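# Lift the ball off its ring between both hands

## Task

Hold the ball between both hands and raise it at least three finger widths above the ring it sits on. Keep it motionless in the air and touching nothing else at the end. The task fails if any motor of either hand still shows moving in hand_stopped_by at the end.

## Robot and tools

Robot: the upper body of a humanoid on a stand past the table's -x edge, facing about +x. left_arm is its own left arm, on the +y side, with a five-finger left hand. right_arm is on the -y side with a right hand. The left hand mirrors the right.

Scene frame (all printed positions): z = 0 is the table top and +z is up. +x runs across the table away from the robot, and the near table edge is at x = 0.18 m. The pelvis sits 0.01 to 0.14 m above the table. Each shoulder is about 0.28 m above it and 0.06 m toward +x, at y = +0.10 (left) or -0.10 (right). A hand point cannot get more than 0.62 m from its shoulder. The body may be rotated or tilted, and printed positions can be off, more so at long reach.

Hand point: a spot fixed to the palm, 0.05 m in front of it, where index pad and thumb tip meet in a pinch. Its own axes: +z along the straightened fingers, +y out of the palm. On the right hand +x points across the palm away from the thumb; on the left hand +x points toward the thumb. Straight fingers extend 0.06 to 0.07 m past the point. A wrist bracket on the little-finger side can collide with things.

The row: 28 numbers, each in [-1, 1], always covering both arms. Order: left_arm dx, dy, dz, rx, ry, rz; left_gripper little, ring, middle, index, thumb_bend, thumb_turn, force_limit, speed; then the same 14 for right_arm and right_gripper. dx..rz are an offset, not a pose: the target relative to that hand point's measured pose when the action began, in the hand point's own axes. In one call, the first action starts from the pose last reported in this scene. Every row in an action is measured from that same start, not added to the row before. 1.0 equals 0.6 m or 180 degrees; rx, ry, rz form a single rotation vector. Each step the commanded pose is clipped to 70 mm and 16 degrees from the measured one, so far targets need several actions.

Hand numbers are absolute targets, not offsets. Fingers and thumb_bend: +1 straight, -1 fully curled. thumb_turn: +1 beside the palm, -1 in front of it facing the fingers. Pinch is about index -0.22, thumb_bend -0.75, thumb_turn -0.57. force_limit maps -1..+1 to about 0..10 N at the fingertip (0..15 N for both thumb motors); it only stops closing. speed maps -1..+1 to nearly zero..full (full travel 0.6 s). There is no keep-as-is value: repeat the hand's last eight numbers, or before any, its hand_measured six plus hand_force_limit and hand_speed. A motor starts only when its target changes by 0.01 or more, then runs until it arrives or, closing, hits force_limit, and locks. With the thumb turned fully in front, a hand wraps objects 0.035 to 0.08 m wide; turn the thumb before reaching the object. For a soft grip close at speed -0.9 or slower. To squeeze more, raise force_limit and send a target further closed than hand_measured; to loosen, send one more open.

Tools:
execute_actions(actions): list of actions; each action is a list of up to 15 rows, one per 1/30 s step; a short list repeats its last row to fill 15 steps (0.5 s). An empty list just returns state and images.
move(target, speed, blocking): target is one 28-number row; offsets count from the pose in this scene's latest result that shows one. Each hand point follows a straight path, 0.5 to 10 s long; nothing is avoided. speed is top path speed in m/s, 0.002 to 0.5 (default 0.25); turning up to twice that in rad/s. Hand numbers are sent at the start. blocking=false returns after 0.5 s; until an ending shows, other moves and actions are rejected, so use wait or stop.
wait(seconds): 0 to 10, arms keep their last command.
stop(): brakes a running move; needs room.
zoom_image(camera, region): camera is cam_high (672x504), cam_left_wrist or cam_right_wrist (504x504); region [x0, y0, x1, y1] in pixels from the top-left, at most 504 by 504.
show_instructions(): shows the reference pages.
finished_scene(scene): ends the current scene, given its number; irreversible, and the goal must still hold.

Results: a state line per arm with end_effector_position (m) and end_effector_quat_wxyz; Hand target lines (where the controller is heading); step readings, with HELD marking a step partly held back; "pose unreachable" when a clearance check altered an arm's command. Per hand, six values each for hand_measured (target scale), hand_stopped_by (moving, target, force, stalled, fault) and hand_load_n (fingertip newtons, positive pushing open), plus hand_force_limit and hand_speed. Loads near 0 mean the grip is lost. The move line gives the ending (done, off_target, moving, held, fault) and limits: paced means the pose was clipped, held means a check blocked steps and the arm may then spurt. Distances to target are listed.

Avoid: arms or hands bumping or pressing on each other; anything leaving the table; drops, slips and fast impacts. Joint load limits are 23.2 N m, 4.65 N m for wrist pitch and yaw; reaching one stops that arm for 10 s. MOTOR HOT appears from 90 °C; at 120 °C an OVER-TEMPERATURE FAULT drops the arm. Loose objects may get brief pushes. Before finishing, make sure no hand motor reads moving.

Each tool is called after "Request:" as name([rows], argument=value, ...), one row to a line, values as JSON.

Reference images:

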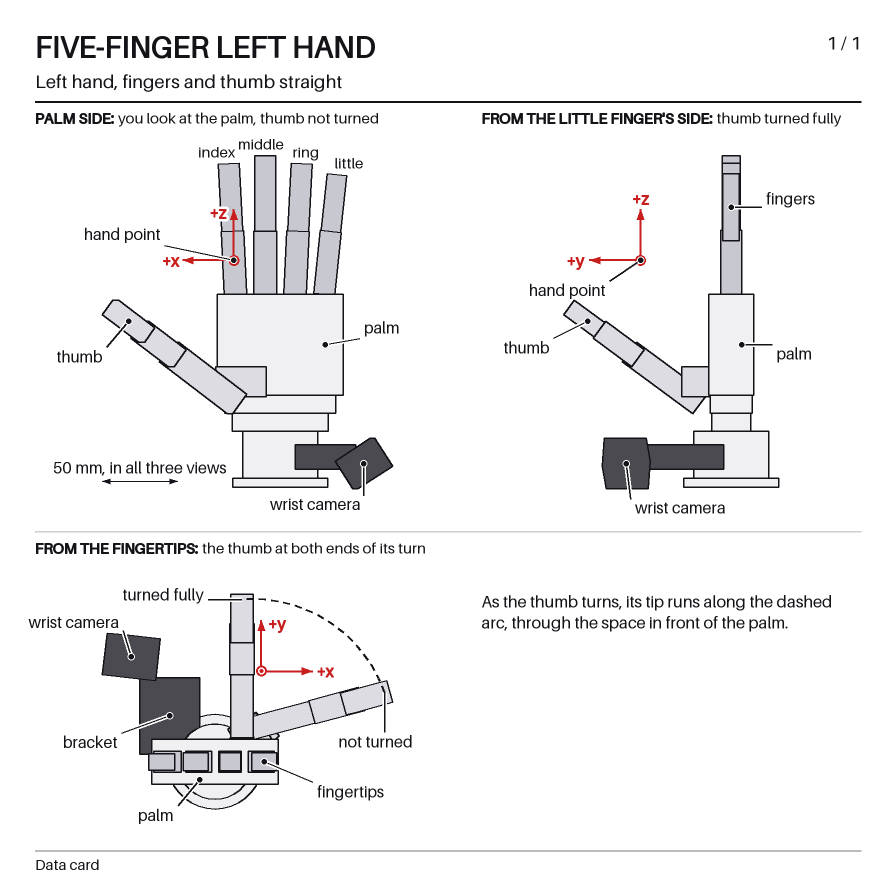

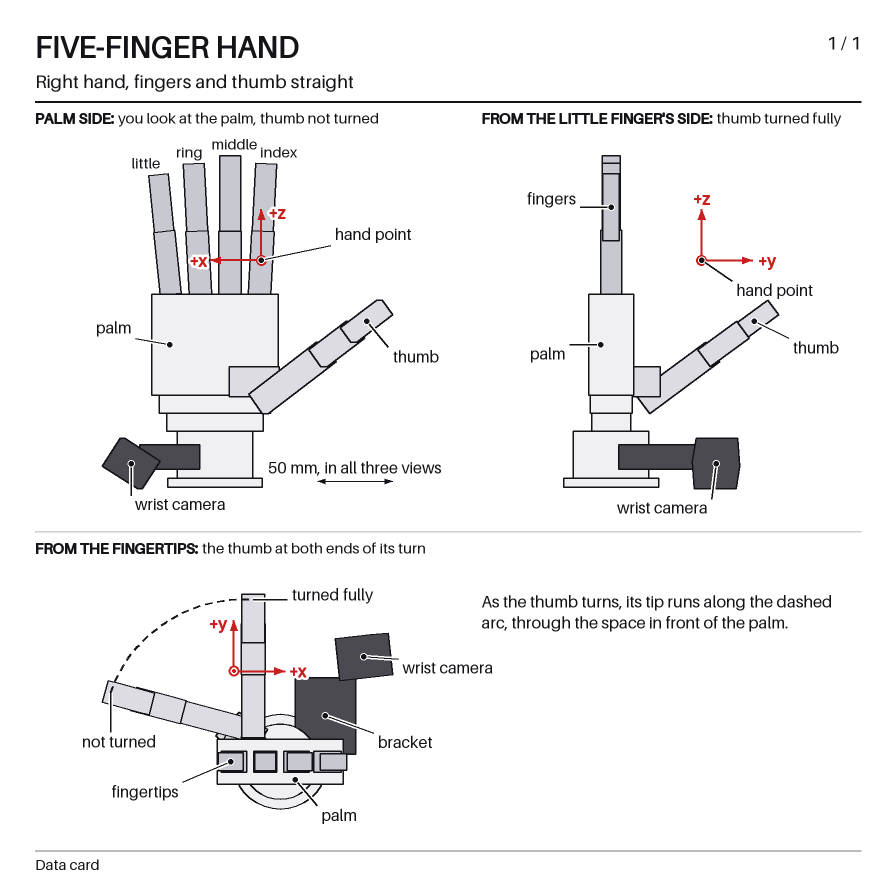

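## Session

I'll start by looking at the current state of the scene.

Request:
execute_actions(actions=[])

Scene clock: 0.00 s.
left_arm: end_effector_position=(+0.2192, +0.1504, +0.5071) hand_measured=(+1.000, +1.000, +1.000, +1.000, +1.000, +1.000) hand_load_n=(+0.0, +0.0, +0.0, +0.0, +0.0, +0.0) hand_stopped_by=(target, target, target, target, target, target) hand_force_limit=0.00 hand_speed=-0.80 end_effector_quat_wxyz=(+0.175, +0.129, -0.005, +0.976) | right_arm: end_effector_position=(+0.1224, -0.1831, +0.5342) hand_measured=(+1.000, +1.000, +1.000, +1.000, +1.000, +1.000) hand_load_n=(+0.0, +0.0, +0.0, +0.0, +0.0, +0.0) hand_stopped_by=(target, target, target, target, target, target) hand_force_limit=0.00 hand_speed=-0.80 end_effector_quat_wxyz=(+0.998, -0.006, +0.060, +0.017)
Joint positions: left_arm=[-0.212  0.438  0.168 -0.421 -0.651 -0.834 -0.172] | right_arm=[-0.135 -0.391 -0.271 -0.554  0.698 -0.896  0.167]
Joint velocities: left_arm=[ 0.008 -0.014 -0.012 -0.002  0.003  0.     0.   ] | right_arm=[0.    0.003 0.002 0.006 0.005 0.    0.   ]
Hand target (left_arm): +0.219, +0.150, +0.507; +0.175, +0.129, -0.005, +0.976
Hand target (right_arm): +0.122, -0.183, +0.534; +0.998, -0.006, +0.060, +0.017

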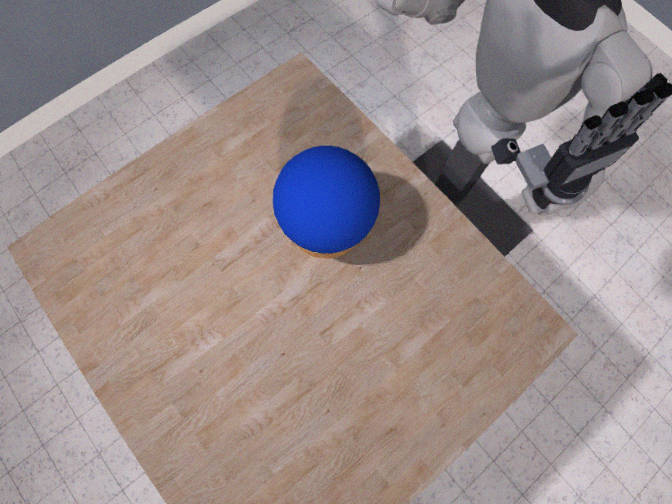

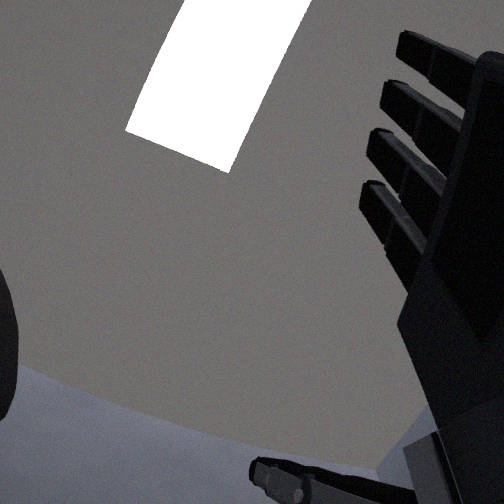

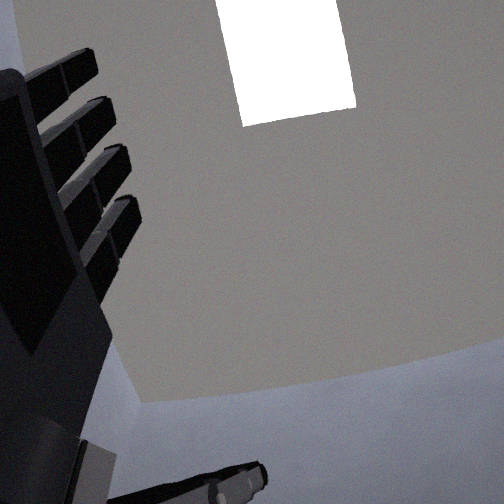

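Request:
zoom_image(camera="cam_high", region=[220, 100, 470, 300])

Request:
zoom_image(camera="cam_high", region=[372, 0, 672, 260])

Region (220, 100, 470, 300) of cam_high's 672x504 image, scaled by 2.016, with more detail than that image has; it fills the top 403 rows of this view, and the rest is white.

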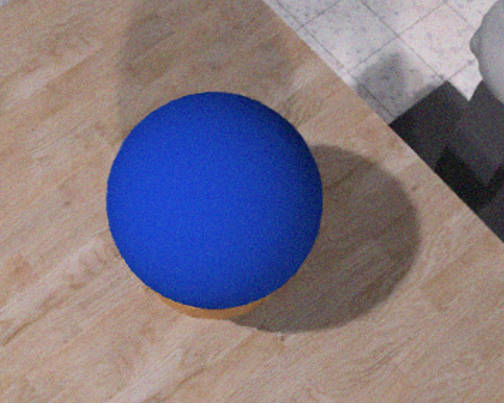

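Region (372, 0, 672, 260) of cam_high's 672x504 image, scaled by 1.680, with more detail than that image has; it fills the top 437 rows of this view, and the rest is white.

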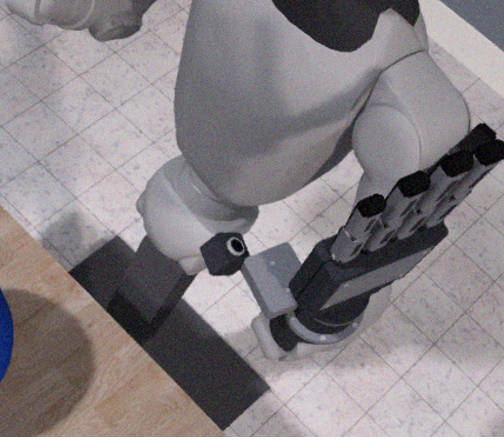

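Request:
move(target=[-0.2152, -0.1844, -0.2939, 0.1051, -0.5215, 0.0692, 1, 1, 1, 1, 1, 1, 0, -0.8, 0.3837, -0.2028, -0.3489, 0.0127, 0.5728, -0.0035, 1, 1, 1, 1, 1, 1, 0, -0.8], speed=0.3)

Scene clock: 49.20 s.
left_arm: end_effector_position=(+0.3285, +0.2263, +0.2951) hand_measured=(+1.000, +1.000, +1.000, +1.000, +1.000, +1.000) hand_load_n=(+0.0, +0.0, +0.0, +0.0, +0.0, +0.0) hand_stopped_by=(target, target, target, target, target, target) hand_force_limit=0.00 hand_speed=-0.80 end_effector_quat_wxyz=(-0.012, +0.818, +0.005, +0.574) | right_arm: end_effector_position=(+0.3331, -0.2899, +0.2944) hand_measured=(+1.000, +1.000, +1.000, +1.000, +1.000, +1.000) hand_load_n=(+0.0, +0.0, +0.0, +0.0, +0.0, +0.0) hand_stopped_by=(target, target, target, target, target, target) hand_force_limit=0.00 hand_speed=-0.80 end_effector_quat_wxyz=(+0.570, -0.017, +0.822, +0.014)
Joint positions: left_arm=[ 0.465  0.73   0.979 -0.82  -1.229  0.882  0.148] | right_arm=[ 0.243 -1.379 -0.203 -0.061  1.368  0.137  0.23 ]
Joint velocities: left_arm=[ 0.    -0.011 -0.009  0.    -0.003  0.     0.002] | right_arm=[-0.002 -0.006  0.008 -0.003  0.     0.     0.001]
Hand target (left_arm): +0.329, +0.227, +0.295; -0.012, +0.819, +0.006, +0.574
Hand target (right_arm): +0.333, -0.290, +0.294; +0.569, -0.016, +0.822, +0.016
Off the commanded pose (left_arm): 0.008 m, 1 deg.
Off the commanded pose (right_arm): 0.012 m, 3 deg.
move: off_target (left_arm, right_arm)

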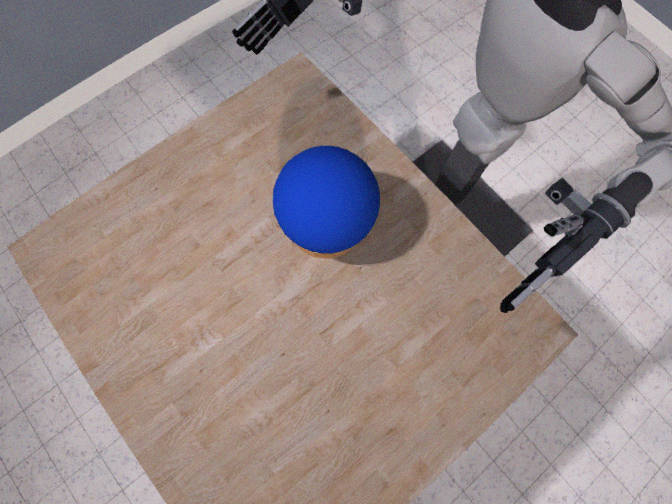

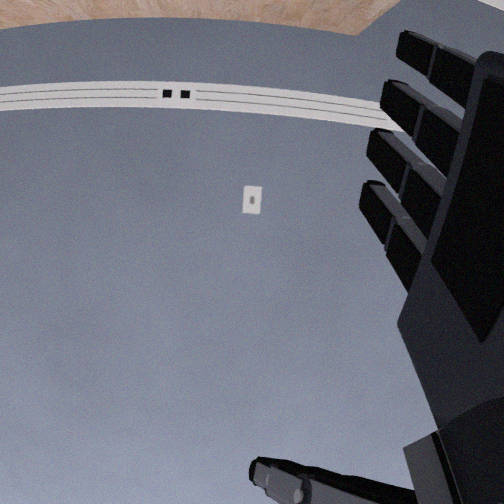

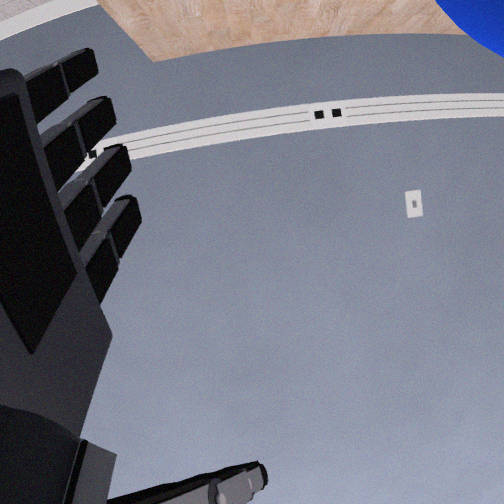

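Request:
zoom_image(camera="cam_high", region=[210, 0, 390, 100])

Request:
zoom_image(camera="cam_high", region=[472, 150, 672, 350])

Region (210, 0, 390, 100) of cam_high's 672x504 image, scaled by 2.800, with more detail than that image has.

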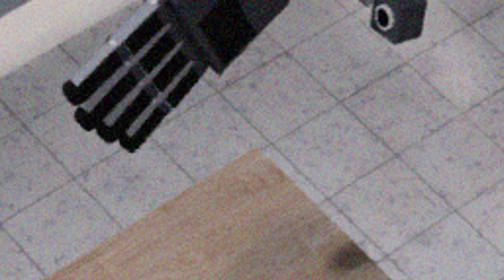

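Region (472, 150, 672, 350) of cam_high's 672x504 image, scaled by 2.520, with more detail than that image has.

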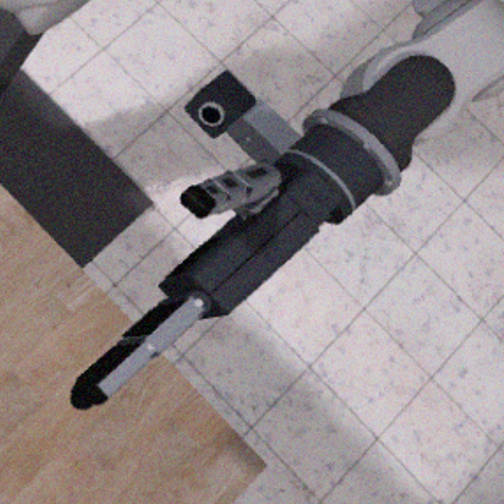

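Request:
zoom_image(camera="cam_high", region=[0, 200, 250, 504])

Request:
zoom_image(camera="cam_high", region=[380, 300, 620, 504])

Region (0, 200, 250, 504) of cam_high's 672x504 image, scaled by 1.658, with more detail than that image has; it fills the left 414 columns of this view, and the rest is white.

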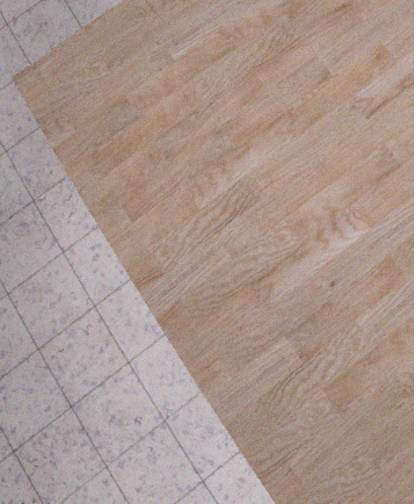

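Region (380, 300, 620, 504) of cam_high's 672x504 image, scaled by 2.100, with more detail than that image has; it fills the top 428 rows of this view, and the rest is white.

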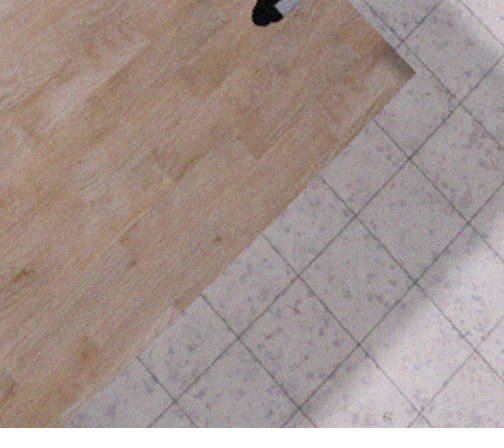

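Request:
move(target=[-0.1530, 0.2984, 0.2984, -0.0601, -0.0066, -0.0493, 1, 1, 1, 1, 1, 1, 0, -0.8, 0.1778, 0.1394, 0.2373, 0.0652, -0.0099, 0.0894, 1, 1, 1, 1, 1, 1, 0, -0.8], speed=0.2)

Scene clock: 171.03 s.
left_arm: end_effector_position=(+0.4690, +0.0419, +0.1522) hand_measured=(+1.000, +1.000, +1.000, +1.000, +1.000, +1.000) hand_load_n=(+0.0, +0.0, +0.0, +0.0, +0.0, +0.0) hand_stopped_by=(target, target, target, target, target, target) hand_force_limit=0.00 hand_speed=-0.80 end_effector_quat_wxyz=(+0.112, +0.819, +0.005, +0.562) | right_arm: end_effector_position=(+0.4259, -0.2012, +0.1496) hand_measured=(+1.000, +1.000, +1.000, +1.000, +1.000, +1.000) hand_load_n=(+0.0, +0.0, +0.0, +0.0, +0.0, +0.0) hand_stopped_by=(target, target, target, target, target, target) hand_force_limit=0.00 hand_speed=-0.80 end_effector_quat_wxyz=(+0.577, +0.166, +0.800, +0.014)
Joint positions: left_arm=[-0.421  0.247 -0.08   0.254 -0.45   0.28   0.136] | right_arm=[-0.386 -0.471  0.378  0.381  0.896 -0.073 -0.257]
Joint velocities: left_arm=[-0.017 -0.003 -0.015  0.    -0.002 -0.007  0.   ] | right_arm=[ 0.008  0.     0.011 -0.002 -0.003 -0.003  0.   ]
Hand target (left_arm): +0.469, +0.042, +0.153; +0.111, +0.818, +0.003, +0.564
Hand target (right_arm): +0.426, -0.202, +0.151; +0.579, +0.164, +0.799, +0.013
Off the commanded pose (left_arm): 0.012 m, 1 deg.
Off the commanded pose (right_arm): 0.005 m, 1 deg.
move: off_target (left_arm, right_arm)

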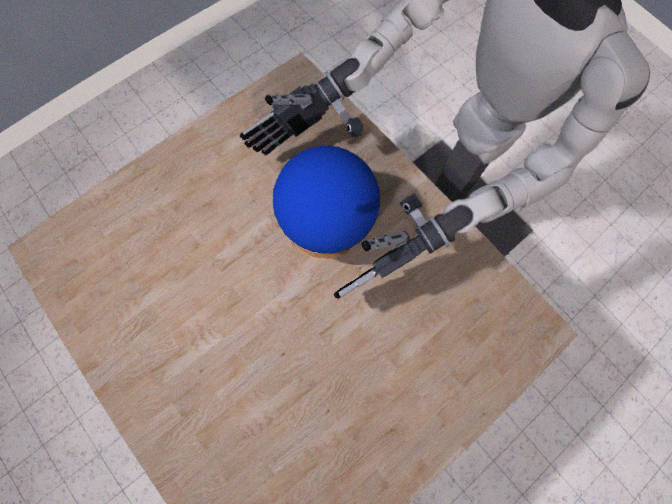

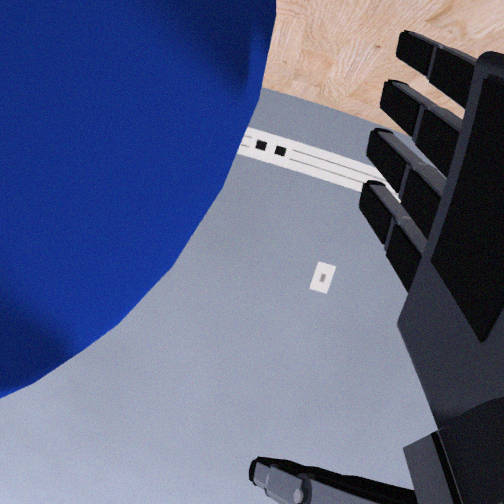

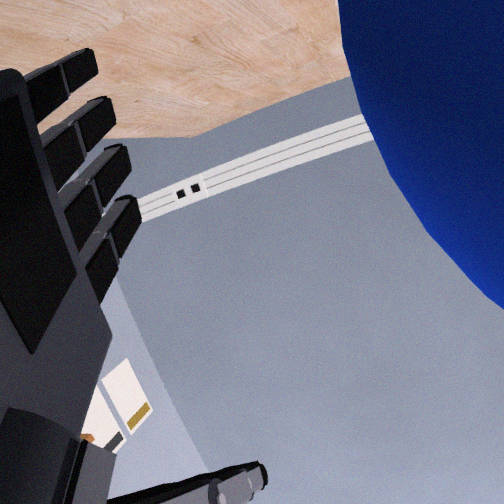

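Request:
zoom_image(camera="cam_high", region=[220, 60, 480, 320])

Region (220, 60, 480, 320) of cam_high's 672x504 image, scaled by 1.938, with more detail than that image has.

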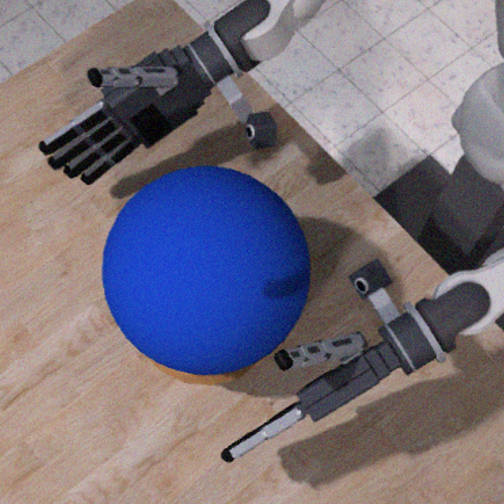

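Request:
move(target=[-0.0549, 0.0451, 0.0024, -0.0032, 0.0449, 0.0131, 1, 1, 1, 1, 1, 1, 0, -0.8, 0.0583, 0.0696, -0.0002, -0.0097, -0.0407, -0.0233, 1, 1, 1, 1, 1, 1, 0, -0.8], speed=0.06)

Scene clock: 251.13 s.
left_arm: end_effector_position=(+0.4564, +0.0108, +0.1272) hand_measured=(+1.000, +1.000, +1.000, +1.000, +1.000, +1.000) hand_load_n=(+0.0, +0.0, +0.0, +0.0, +0.0, +0.0) hand_stopped_by=(target, target, target, target, target, target) hand_force_limit=0.00 hand_speed=-0.80 end_effector_quat_wxyz=(+0.105, +0.777, -0.003, +0.620) | right_arm: end_effector_position=(+0.4249, -0.1508, +0.1256) hand_measured=(+1.000, +1.000, +1.000, +1.000, +1.000, +1.000) hand_load_n=(+0.0, +0.0, +0.0, +0.0, +0.0, +0.0) hand_stopped_by=(target, target, target, target, target, target) hand_force_limit=0.00 hand_speed=-0.80 end_effector_quat_wxyz=(+0.627, +0.131, +0.768, -0.002)
Joint positions: left_arm=[-0.471  0.096 -0.146  0.726 -0.303 -0.279  0.102] | right_arm=[-0.468 -0.211  0.459  0.806  0.687 -0.472 -0.201]
Joint velocities: left_arm=[-0.028 -0.002  0.003  0.014  0.    -0.016  0.   ] | right_arm=[-0.005  0.     0.006  0.014 -0.003 -0.012  0.003]
Hand target (left_arm): +0.456, +0.009, +0.128; +0.106, +0.776, -0.007, +0.621
Hand target (right_arm): +0.425, -0.149, +0.126; +0.628, +0.128, +0.768, -0.001
Off the commanded pose (left_arm): 0.002 m, 0 deg.
Off the commanded pose (right_arm): 0.002 m, 1 deg.
move: done

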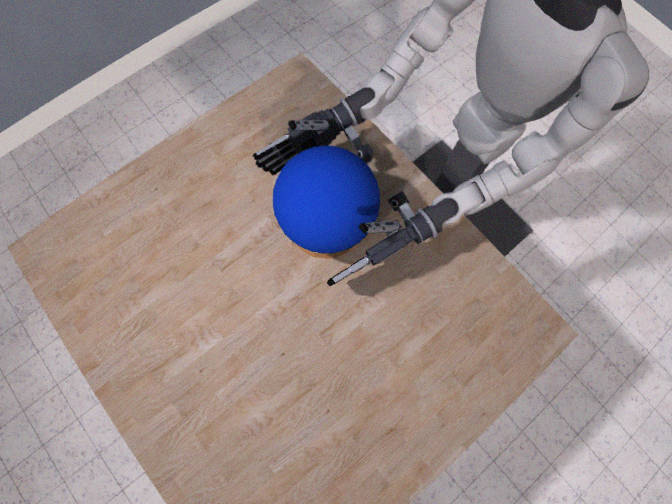

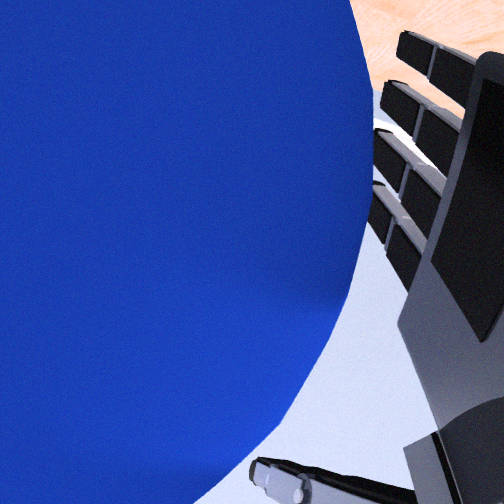

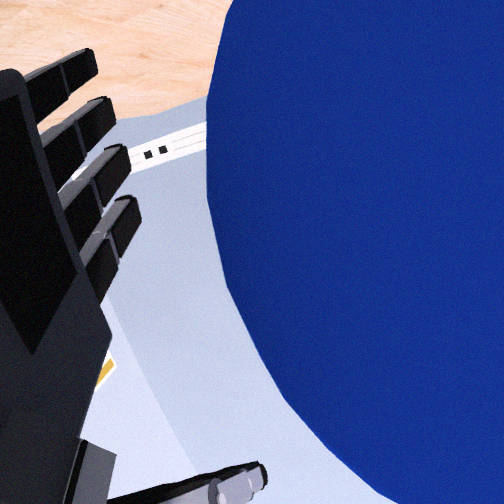

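Request:
move(target=[-0.0026, 0.0165, 0, 0, 0, 0, 1, 1, 1, 1, 1, 1, 0, -0.8, 0.0074, 0.0444, 0, 0, 0, 0, 1, 1, 1, 1, 1, 1, 0, -0.8], speed=0.03)

Scene clock: 266.03 s.
left_arm: end_effector_position=(+0.4548, +0.0025, +0.1270) hand_measured=(+1.000, +1.000, +1.000, +1.000, +1.000, +1.000) hand_load_n=(+0.0, +0.0, +0.0, +0.0, +0.0, +0.0) hand_stopped_by=(target, target, target, target, target, target) hand_force_limit=0.00 hand_speed=-0.80 end_effector_quat_wxyz=(+0.105, +0.778, -0.001, +0.620) | right_arm: end_effector_position=(+0.4296, -0.1253, +0.1254) hand_measured=(+1.000, +1.000, +1.000, +1.000, +1.000, +1.000) hand_load_n=(+0.0, +0.0, +0.0, +0.0, +0.0, +0.0) hand_stopped_by=(target, target, target, target, target, target) hand_force_limit=0.00 hand_speed=-0.80 end_effector_quat_wxyz=(+0.625, +0.135, +0.769, +0.000)
Joint positions: left_arm=[-0.475  0.075 -0.161  0.731 -0.294 -0.284  0.129] | right_arm=[-0.496 -0.14   0.489  0.83   0.65  -0.482 -0.274]
Joint velocities: left_arm=[-0.002  0.    -0.003  0.006 -0.002  0.     0.001] | right_arm=[ 0.008  0.006 -0.009  0.002  0.008  0.    -0.002]
Hand target (left_arm): +0.455, +0.001, +0.128; +0.105, +0.777, -0.004, +0.621
Hand target (right_arm): +0.430, -0.124, +0.126; +0.627, +0.133, +0.768, -0.001
Off the commanded pose (left_arm): 0.002 m, 0 deg.
Off the commanded pose (right_arm): 0.001 m, 0 deg.
move: done

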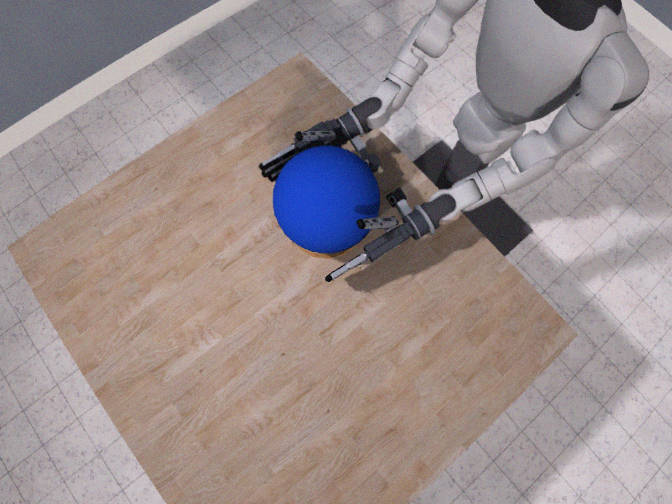

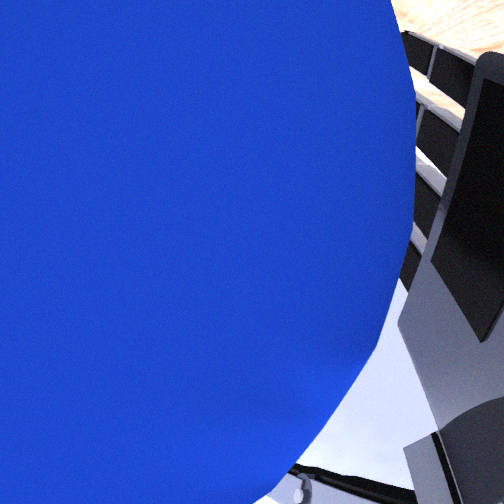

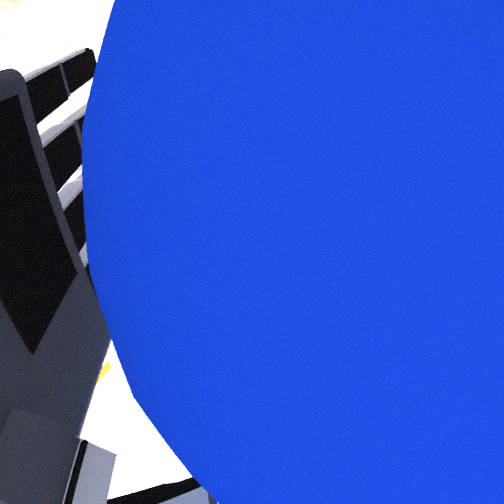

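Request:
move(target=[-0.0052, 0.0329, 0, 0, 0, 0, 1, 1, 1, 1, 1, 1, 0, -0.8, 0.0055, 0.0329, 0, 0, 0, 0, 1, 1, 1, 1, 1, 1, 0, -0.8], speed=0.015)

Scene clock: 271.63 s.
left_arm: end_effector_position=(+0.4529, -0.0104, +0.1257) hand_measured=(+1.000, +1.000, +1.000, +1.000, +1.000, +1.000) hand_load_n=(+0.0, +0.0, +0.0, +0.0, +0.0, +0.0) hand_stopped_by=(target, target, target, target, target, target) hand_force_limit=0.00 hand_speed=-0.80 end_effector_quat_wxyz=(+0.099, +0.779, +0.004, +0.619) | right_arm: end_effector_position=(+0.4327, -0.1156, +0.1249) hand_measured=(+1.000, +1.000, +1.000, +1.000, +1.000, +1.000) hand_load_n=(+0.0, +0.0, +0.0, +0.0, +0.0, +0.0) hand_stopped_by=(target, target, target, target, target, target) hand_force_limit=0.00 hand_speed=-0.80 end_effector_quat_wxyz=(+0.625, +0.144, +0.767, -0.007)
Joint positions: left_arm=[-0.488  0.035 -0.186  0.757 -0.273 -0.301  0.189] | right_arm=[-0.521 -0.094  0.506  0.872  0.636 -0.507 -0.328]
Joint velocities: left_arm=[ 0.009 -0.005  0.017  0.     0.003 -0.002  0.006] | right_arm=[ 0.003  0.     0.009 -0.002  0.002 -0.004 -0.005]
Hand target (left_arm): +0.451, -0.017, +0.128; +0.105, +0.777, -0.002, +0.620
Hand target (right_arm): +0.433, -0.106, +0.126; +0.625, +0.135, +0.768, +0.001
Off the commanded pose (left_arm): 0.007 m, 1 deg.
Off the commanded pose (right_arm): 0.010 m, 1 deg.
move: off_target (left_arm, right_arm)

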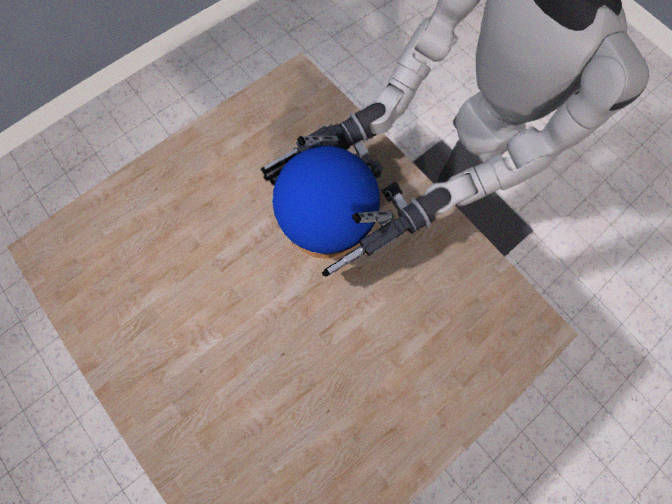

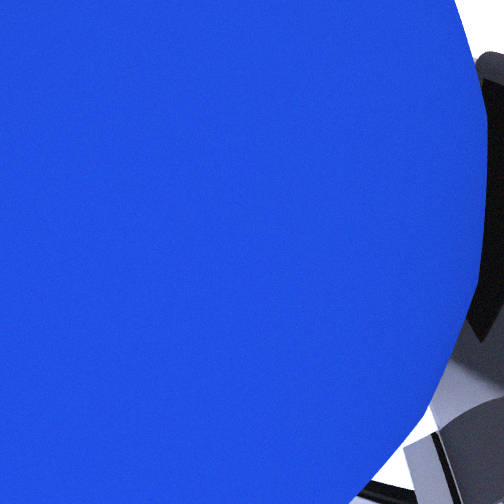

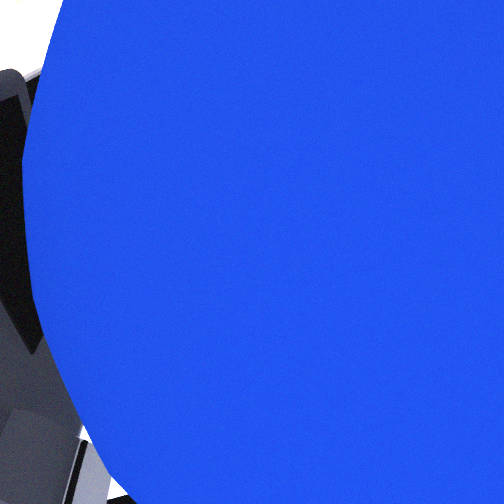

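Request:
zoom_image(camera="cam_high", region=[250, 90, 460, 300])

Region (250, 90, 460, 300) of cam_high's 672x504 image, scaled by 2.400, with more detail than that image has.

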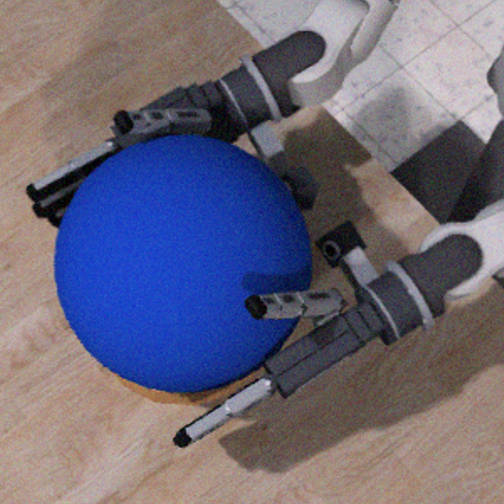

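Request:
execute_actions([
  [[0.0017,0.013,-0.0017,-0.007,0.0009,0.0007,-0.5,-0.5,-0.5,-0.5,1,1,-0.6,-0.4,0.0016,0.0158,-0.003,-0.009,0.0011,-0.0013,-0.5,-0.5,-0.5,-0.5,1,1,-0.6,-0.4],[0.0017,0.013,-0.0017,-0.008,0.0009,0.0007,-0.5,-0.5,-0.5,-0.5,1,1,-0.6,-0.4,0.0016,0.0158,-0.003,-0.010,0.0011,-0.0013,-0.5,-0.5,-0.5,-0.5,1,1,-0.6,-0.4],[0.0017,0.014,-0.0017,-0.009,0.0009,0.0007,-0.5,-0.5,-0.5,-0.5,1,1,-0.6,-0.4,0.0016,0.0158,-0.003,-0.011,0.0011,-0.0013,-0.5,-0.5,-0.5,-0.5,1,1,-0.6,-0.4],[0.0017,0.014,-0.0017,-0.010,0.0009,0.0007,-0.5,-0.5,-0.5,-0.5,1,1,-0.6,-0.4,0.0016,0.0158,-0.003,-0.012,0.0011,-0.0013,-0.5,-0.5,-0.5,-0.5,1,1,-0.6,-0.4],[0.0017,0.015,-0.0017,-0.011,0.0009,0.0007,-0.5,-0.5,-0.5,-0.5,1,1,-0.6,-0.4,0.0016,0.0158,-0.003,-0.013,0.0011,-0.0013,-0.5,-0.5,-0.5,-0.5,1,1,-0.6,-0.4],[0.0017,0.015,-0.0017,-0.012,0.0009,0.0007,-0.5,-0.5,-0.5,-0.5,1,1,-0.6,-0.4,0.0016,0.0158,-0.003,-0.014,0.0011,-0.0013,-0.5,-0.5,-0.5,-0.5,1,1,-0.6,-0.4],[0.0017,0.015,-0.0017,-0.012,0.0009,0.0007,-0.5,-0.5,-0.5,-0.5,1,1,-0.6,-0.4,0.0016,0.0158,-0.003,-0.014,0.0011,-0.0013,-0.5,-0.5,-0.5,-0.5,1,1,-0.6,-0.4],[0.0017,0.015,-0.0017,-0.012,0.0009,0.0007,-0.5,-0.5,-0.5,-0.5,1,1,-0.6,-0.4,0.0016,0.0158,-0.003,-0.014,0.0011,-0.0013,-0.5,-0.5,-0.5,-0.5,1,1,-0.6,-0.4],[0.0017,0.015,-0.0017,-0.012,0.0009,0.0007,-0.5,-0.5,-0.5,-0.5,1,0,-0.6,-0.85,0.0016,0.0158,-0.003,-0.014,0.0011,-0.0013,-0.5,-0.5,-0.5,-0.5,1,0,-0.6,-0.85]],
])

Request:
wait(seconds=1.5)

Scene clock: 313.13 s.
left_arm: end_effector_position=(+0.4524, -0.0109, +0.1250) hand_measured=(+0.750, +0.750, +0.750, +0.750, +1.000, +0.972) hand_load_n=(+0.0, +0.0, +0.0, +0.0, +0.0, +0.0) hand_stopped_by=(moving, moving, moving, moving, target, moving) hand_force_limit=-0.60 hand_speed=-0.85 end_effector_quat_wxyz=(+0.103, +0.779, -0.004, +0.619) | right_arm: end_effector_position=(+0.4325, -0.1149, +0.1256) hand_measured=(+0.752, +0.752, +0.752, +0.752, +1.000, +0.972) hand_load_n=(+0.0, +0.0, +0.0, +0.0, +0.0, +2.0) hand_stopped_by=(moving, moving, moving, moving, target, moving) hand_force_limit=-0.60 hand_speed=-0.85 end_effector_quat_wxyz=(+0.627, +0.136, +0.767, -0.000)
Joint positions: left_arm=[-0.491  0.042 -0.187  0.767 -0.275 -0.306  0.169] | right_arm=[-0.523 -0.102  0.506  0.88   0.644 -0.512 -0.297]
Joint velocities: left_arm=[ 0.011  0.     0.    -0.008  0.008  0.    -0.001] | right_arm=[ 0.002 -0.011 -0.003  0.    -0.002 -0.015  0.   ]
Hand target (left_arm): +0.451, -0.019, +0.128; +0.113, +0.776, -0.009, +0.620
Hand target (right_arm): +0.433, -0.106, +0.126; +0.627, +0.129, +0.769, +0.009
Off the commanded pose (left_arm): 0.009 m, 1 deg.
Off the commanded pose (right_arm): 0.009 m, 1 deg.
Step readings (end_effector_position):
0: left_arm (+0.4529, -0.0104, +0.1257) | right_arm (+0.4327, -0.1156, +0.1249)
1: left_arm (+0.4529, -0.0104, +0.1257) | right_arm (+0.4327, -0.1156, +0.1249)
2: left_arm (+0.4529, -0.0104, +0.1257) | right_arm (+0.4327, -0.1155, +0.1249)
4: left_arm (+0.4527, -0.0105, +0.1256) | right_arm (+0.4326, -0.1150, +0.1252)
8: left_arm (+0.4524, -0.0109, +0.1251) | right_arm (+0.4324, -0.1143, +0.1251)
15: end_effector_position above

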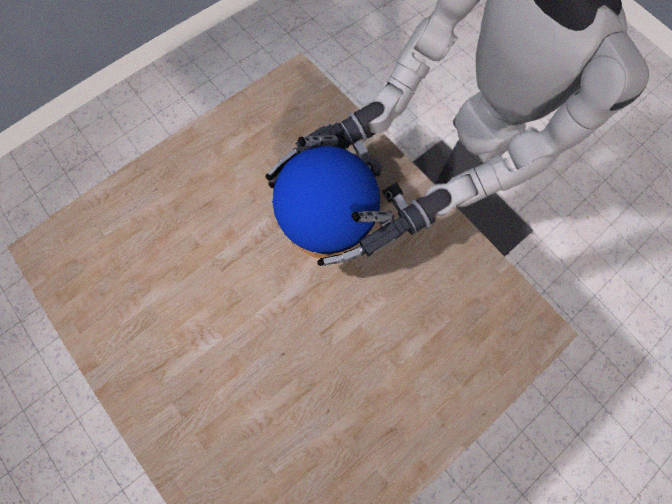

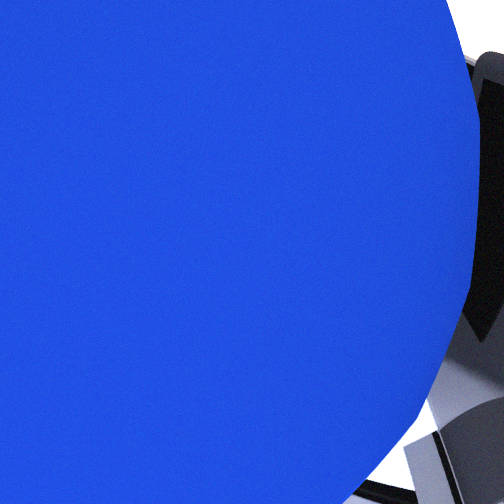

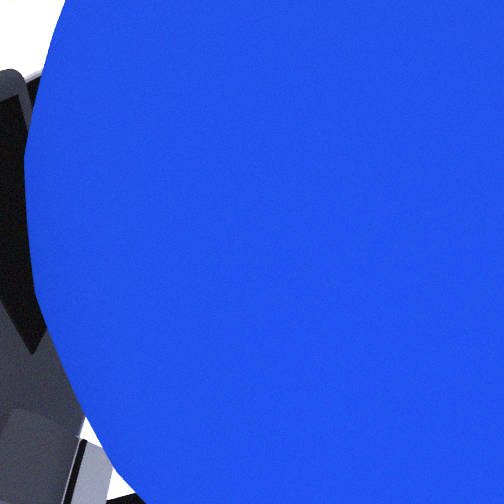

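Scene clock: 314.63 s.
left_arm: end_effector_position=(+0.4545, -0.0074, +0.1278) hand_measured=(+0.468, +0.584, +0.610, +0.552, +1.000, +0.744) hand_load_n=(+2.0, +0.0, +0.0, +0.0, +0.0, +2.0) hand_stopped_by=(force, force, force, force, target, force) hand_force_limit=-0.60 hand_speed=-0.85 end_effector_quat_wxyz=(+0.102, +0.776, +0.001, +0.623) | right_arm: end_effector_position=(+0.4331, -0.1185, +0.1264) hand_measured=(+0.376, +0.468, +0.494, +0.460, +1.000, +0.880) hand_load_n=(+0.0, +1.0, +0.0, +2.0, +0.0, +1.0) hand_stopped_by=(moving, force, force, force, target, force) hand_force_limit=-0.60 hand_speed=-0.85 end_effector_quat_wxyz=(+0.628, +0.139, +0.765, -0.004)
Joint positions: left_arm=[-0.493  0.046 -0.182  0.767 -0.281 -0.314  0.169] | right_arm=[-0.525 -0.106  0.503  0.882  0.647 -0.516 -0.299]
Joint velocities: left_arm=[-0.006 -0.018 -0.014  0.006 -0.006  0.     0.   ] | right_arm=[-0.005  0.006  0.    -0.003 -0.005  0.     0.   ]
Hand target (left_arm): +0.451, -0.019, +0.128; +0.113, +0.776, -0.009, +0.620
Hand target (right_arm): +0.433, -0.106, +0.126; +0.627, +0.129, +0.769, +0.009
Off the commanded pose (left_arm): 0.012 m, 2 deg.
Off the commanded pose (right_arm): 0.013 m, 2 deg.
wait: 1.50 s; no rest

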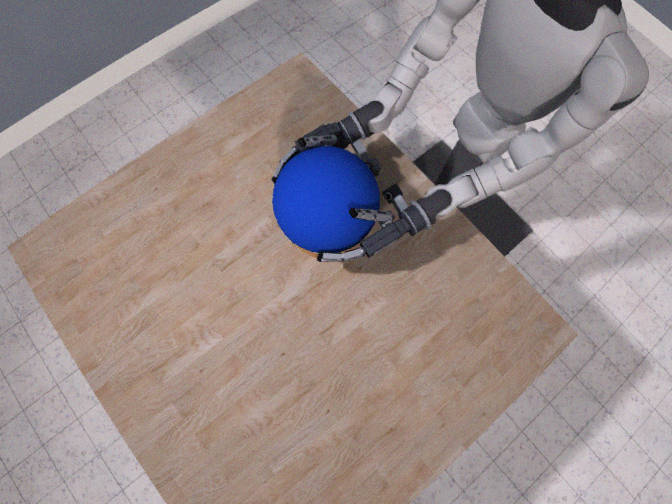

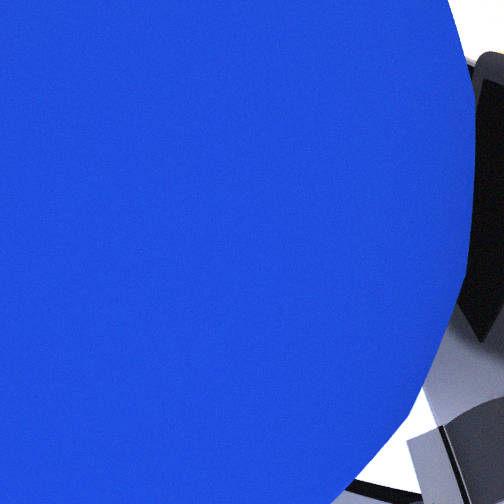

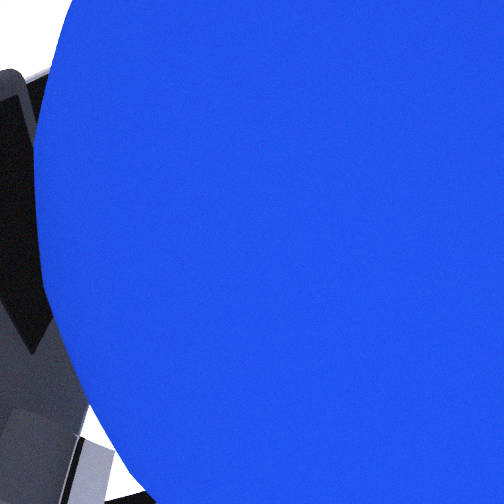

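Request:
execute_actions([
  [[-0.001,0.021,-0.004,-0.009,-0.002,0,-0.5,-0.5,-0.5,-0.5,1,1,-0.6,-0.5,0.002,0.021,-0.003,-0.009,0.003,0,-0.5,-0.5,-0.5,-0.5,1,1,-0.6,-0.5],[-0.001,0.022,-0.004,-0.009,-0.002,0,-0.5,-0.5,-0.5,-0.5,1,1,-0.6,-0.5,0.002,0.022,-0.003,-0.009,0.003,0,-0.5,-0.5,-0.5,-0.5,1,1,-0.6,-0.5],[-0.001,0.023,-0.004,-0.008,-0.002,0,-0.5,-0.5,-0.5,-0.5,1,1,-0.6,-0.5,0.002,0.023,-0.003,-0.008,0.003,0,-0.5,-0.5,-0.5,-0.5,1,1,-0.6,-0.5],[-0.002,0.024,-0.003,-0.008,-0.002,0,-0.5,-0.5,-0.5,-0.5,1,1,-0.6,-0.5,0.002,0.024,-0.003,-0.008,0.003,0,-0.5,-0.5,-0.5,-0.5,1,1,-0.6,-0.5],[-0.002,0.0255,-0.003,-0.007,-0.002,0,-0.5,-0.5,-0.5,-0.5,1,1,-0.6,-0.5,0.002,0.0255,-0.003,-0.007,0.003,0,-0.5,-0.5,-0.5,-0.5,1,1,-0.6,-0.5],[-0.002,0.027,-0.003,-0.007,-0.002,0,-0.5,-0.5,-0.5,-0.5,1,1,-0.6,-0.5,0.002,0.027,-0.003,-0.007,0.003,0,-0.5,-0.5,-0.5,-0.5,1,1,-0.6,-0.5],[-0.002,0.0285,-0.003,-0.006,-0.002,0,-0.5,-0.5,-0.5,-0.5,1,1,-0.6,-0.5,0.002,0.0285,-0.003,-0.006,0.003,0,-0.5,-0.5,-0.5,-0.5,1,1,-0.6,-0.5],[-0.003,0.030,-0.003,-0.006,-0.002,0,-0.5,-0.5,-0.5,-0.5,1,1,-0.6,-0.5,0.002,0.030,-0.003,-0.006,0.003,0,-0.5,-0.5,-0.5,-0.5,1,1,-0.6,-0.5],[-0.003,0.0315,-0.003,-0.006,-0.002,0,-0.5,-0.5,-0.5,-0.5,1,1,-0.6,-0.5,0.002,0.0315,-0.003,-0.006,0.003,0,-0.5,-0.5,-0.5,-0.5,1,1,-0.6,-0.5],[-0.003,0.033,-0.003,-0.006,-0.002,0,-0.5,-0.5,-0.5,-0.5,1,1,-0.6,-0.5,0.002,0.033,-0.003,-0.006,0.003,0,-0.5,-0.5,-0.5,-0.5,1,1,-0.6,-0.5],[-0.003,0.0345,-0.003,-0.006,-0.002,0,-0.5,-0.5,-0.5,-0.5,1,1,-0.6,-0.5,0.002,0.0345,-0.003,-0.006,0.003,0,-0.5,-0.5,-0.5,-0.5,1,1,-0.6,-0.5],[-0.003,0.036,-0.003,-0.006,-0.002,0,-0.5,-0.5,-0.5,-0.5,1,1,-0.6,-0.5,0.002,0.036,-0.003,-0.006,0.003,0,-0.5,-0.5,-0.5,-0.5,1,1,-0.6,-0.5],[-0.003,0.037,-0.003,-0.006,-0.002,0,-0.5,-0.5,-0.5,-0.5,1,1,-0.6,-0.5,0.002,0.037,-0.003,-0.006,0.003,0,-0.5,-0.5,-0.5,-0.5,1,1,-0.6,-0.5],[-0.003,0.038,-0.003,-0.006,-0.002,0,-0.5,-0.5,-0.5,-0.5,1,1,-0.6,-0.5,0.002,0.038,-0.003,-0.006,0.003,0,-0.5,-0.5,-0.5,-0.5,1,1,-0.6,-0.5]],
])

Request:
wait(seconds=0.5)

Scene clock: 338.23 s.
left_arm: end_effector_position=(+0.4543, -0.0097, +0.1255) hand_measured=(+0.468, +0.584, +0.610, +0.552, +1.000, +1.000) hand_load_n=(+0.0, +0.0, +0.0, +0.0, +0.0, +0.0) hand_stopped_by=(force, force, force, force, target, moving) hand_force_limit=-0.60 hand_speed=-0.50 end_effector_quat_wxyz=(+0.089, +0.780, +0.009, +0.619) | right_arm: end_effector_position=(+0.4345, -0.1174, +0.1250) hand_measured=(+0.344, +0.468, +0.494, +0.460, +1.000, +1.000) hand_load_n=(+0.0, +0.0, +0.0, +0.0, +0.0, +0.0) hand_stopped_by=(force, force, force, force, target, target) hand_force_limit=-0.60 hand_speed=-0.50 end_effector_quat_wxyz=(+0.623, +0.149, +0.768, -0.015)
Joint positions: left_arm=[-0.491  0.033 -0.202  0.757 -0.275 -0.301  0.226] | right_arm=[-0.528 -0.099  0.524  0.863  0.647 -0.497 -0.363]
Joint velocities: left_arm=[ 0.006  0.009 -0.049  0.014 -0.005 -0.003  0.067] | right_arm=[-0.011  0.003  0.032 -0.011  0.003  0.    -0.064]
Hand target (left_arm): +0.449, -0.029, +0.131; +0.109, +0.776, -0.006, +0.621
Hand target (right_arm): +0.436, -0.097, +0.130; +0.626, +0.134, +0.768, +0.005
Off the commanded pose (left_arm): 0.021 m, 3 deg.
Off the commanded pose (right_arm): 0.022 m, 3 deg.
Step readings (end_effector_position):
0: left_arm (+0.4545, -0.0075, +0.1279) | right_arm (+0.4332, -0.1188, +0.1262)
1: left_arm (+0.4545, -0.0075, +0.1279) | right_arm (+0.4332, -0.1188, +0.1261)
2: left_arm (+0.4546, -0.0075, +0.1280) | right_arm (+0.4334, -0.1188, +0.1262)
4: left_arm (+0.4544, -0.0077, +0.1276) | right_arm (+0.4338, -0.1182, +0.1257)
8: left_arm (+0.4540, -0.0093, +0.1267) | right_arm (+0.4340, -0.1172, +0.1250)
15: end_effector_position above

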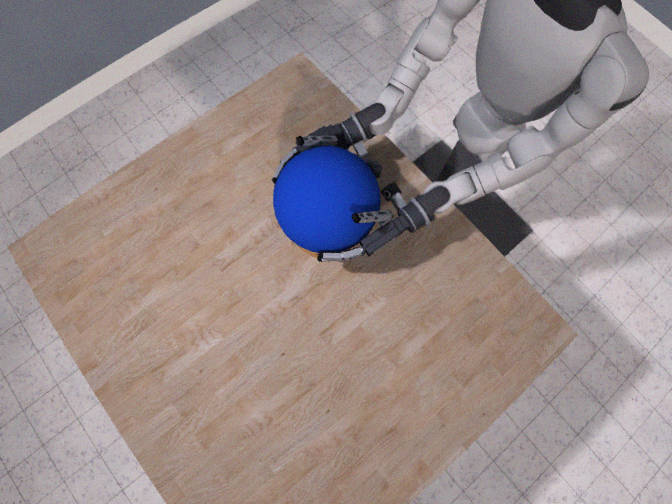

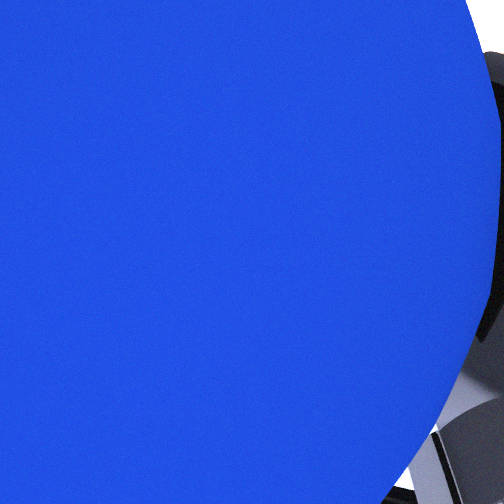

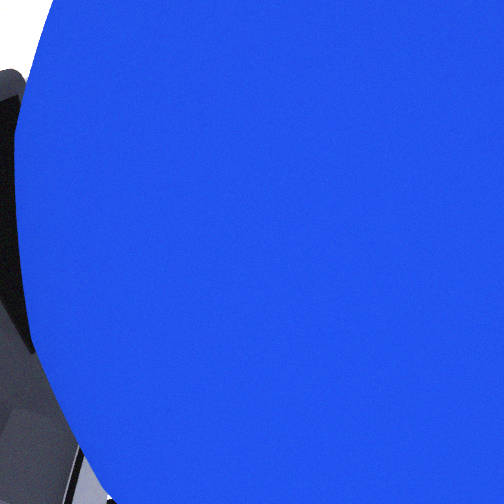

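Scene clock: 338.73 s.
left_arm: end_effector_position=(+0.4543, -0.0095, +0.1249) hand_measured=(+0.468, +0.584, +0.610, +0.552, +1.000, +1.000) hand_load_n=(+0.0, +0.0, +0.0, +0.0, +0.0, +0.0) hand_stopped_by=(force, force, force, force, target, target) hand_force_limit=-0.60 hand_speed=-0.50 end_effector_quat_wxyz=(+0.088, +0.781, +0.009, +0.619) | right_arm: end_effector_position=(+0.4345, -0.1168, +0.1250) hand_measured=(+0.344, +0.468, +0.494, +0.460, +1.000, +1.000) hand_load_n=(+0.0, +0.0, +0.0, +0.0, +0.0, +0.0) hand_stopped_by=(force, force, force, force, target, target) hand_force_limit=-0.60 hand_speed=-0.50 end_effector_quat_wxyz=(+0.622, +0.149, +0.768, -0.015)
Joint positions: left_arm=[-0.491  0.033 -0.203  0.758 -0.275 -0.301  0.229] | right_arm=[-0.529 -0.097  0.526  0.863  0.647 -0.497 -0.365]
Joint velocities: left_arm=[-0.005 -0.009 -0.002  0.005  0.003  0.     0.   ] | right_arm=[-0.015  0.     0.    -0.006  0.003  0.     0.   ]
Hand target (left_arm): +0.449, -0.029, +0.131; +0.109, +0.776, -0.006, +0.621
Hand target (right_arm): +0.436, -0.097, +0.130; +0.626, +0.134, +0.768, +0.005
Off the commanded pose (left_arm): 0.021 m, 3 deg.
Off the commanded pose (right_arm): 0.021 m, 3 deg.
wait: 0.50 s; at rest by 0.17 s

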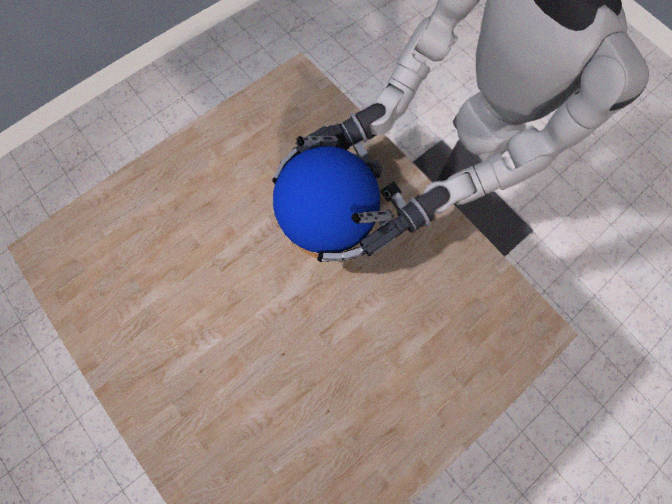

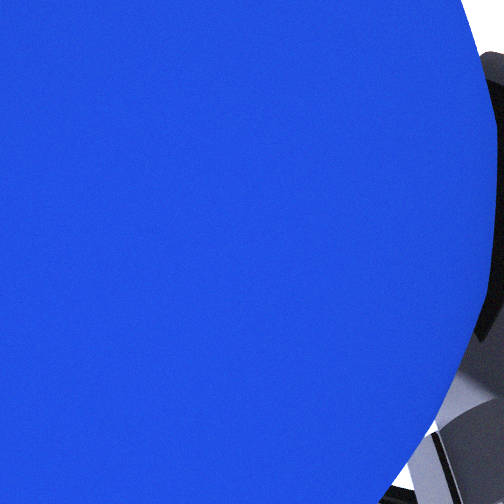

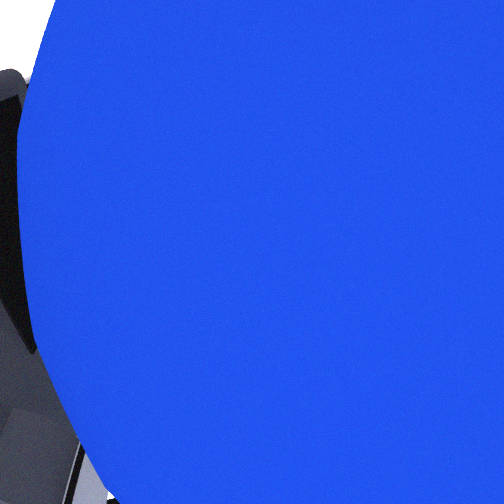

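Request:
zoom_image(camera="cam_high", region=[330, 120, 450, 240])

Region (330, 120, 450, 240) of cam_high's 672x504 image, scaled by 4.200, with more detail than that image has.

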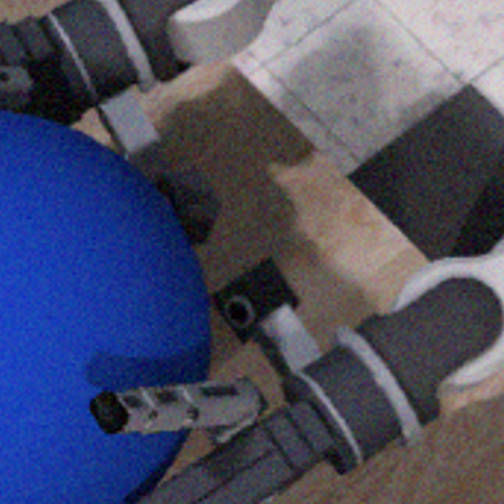

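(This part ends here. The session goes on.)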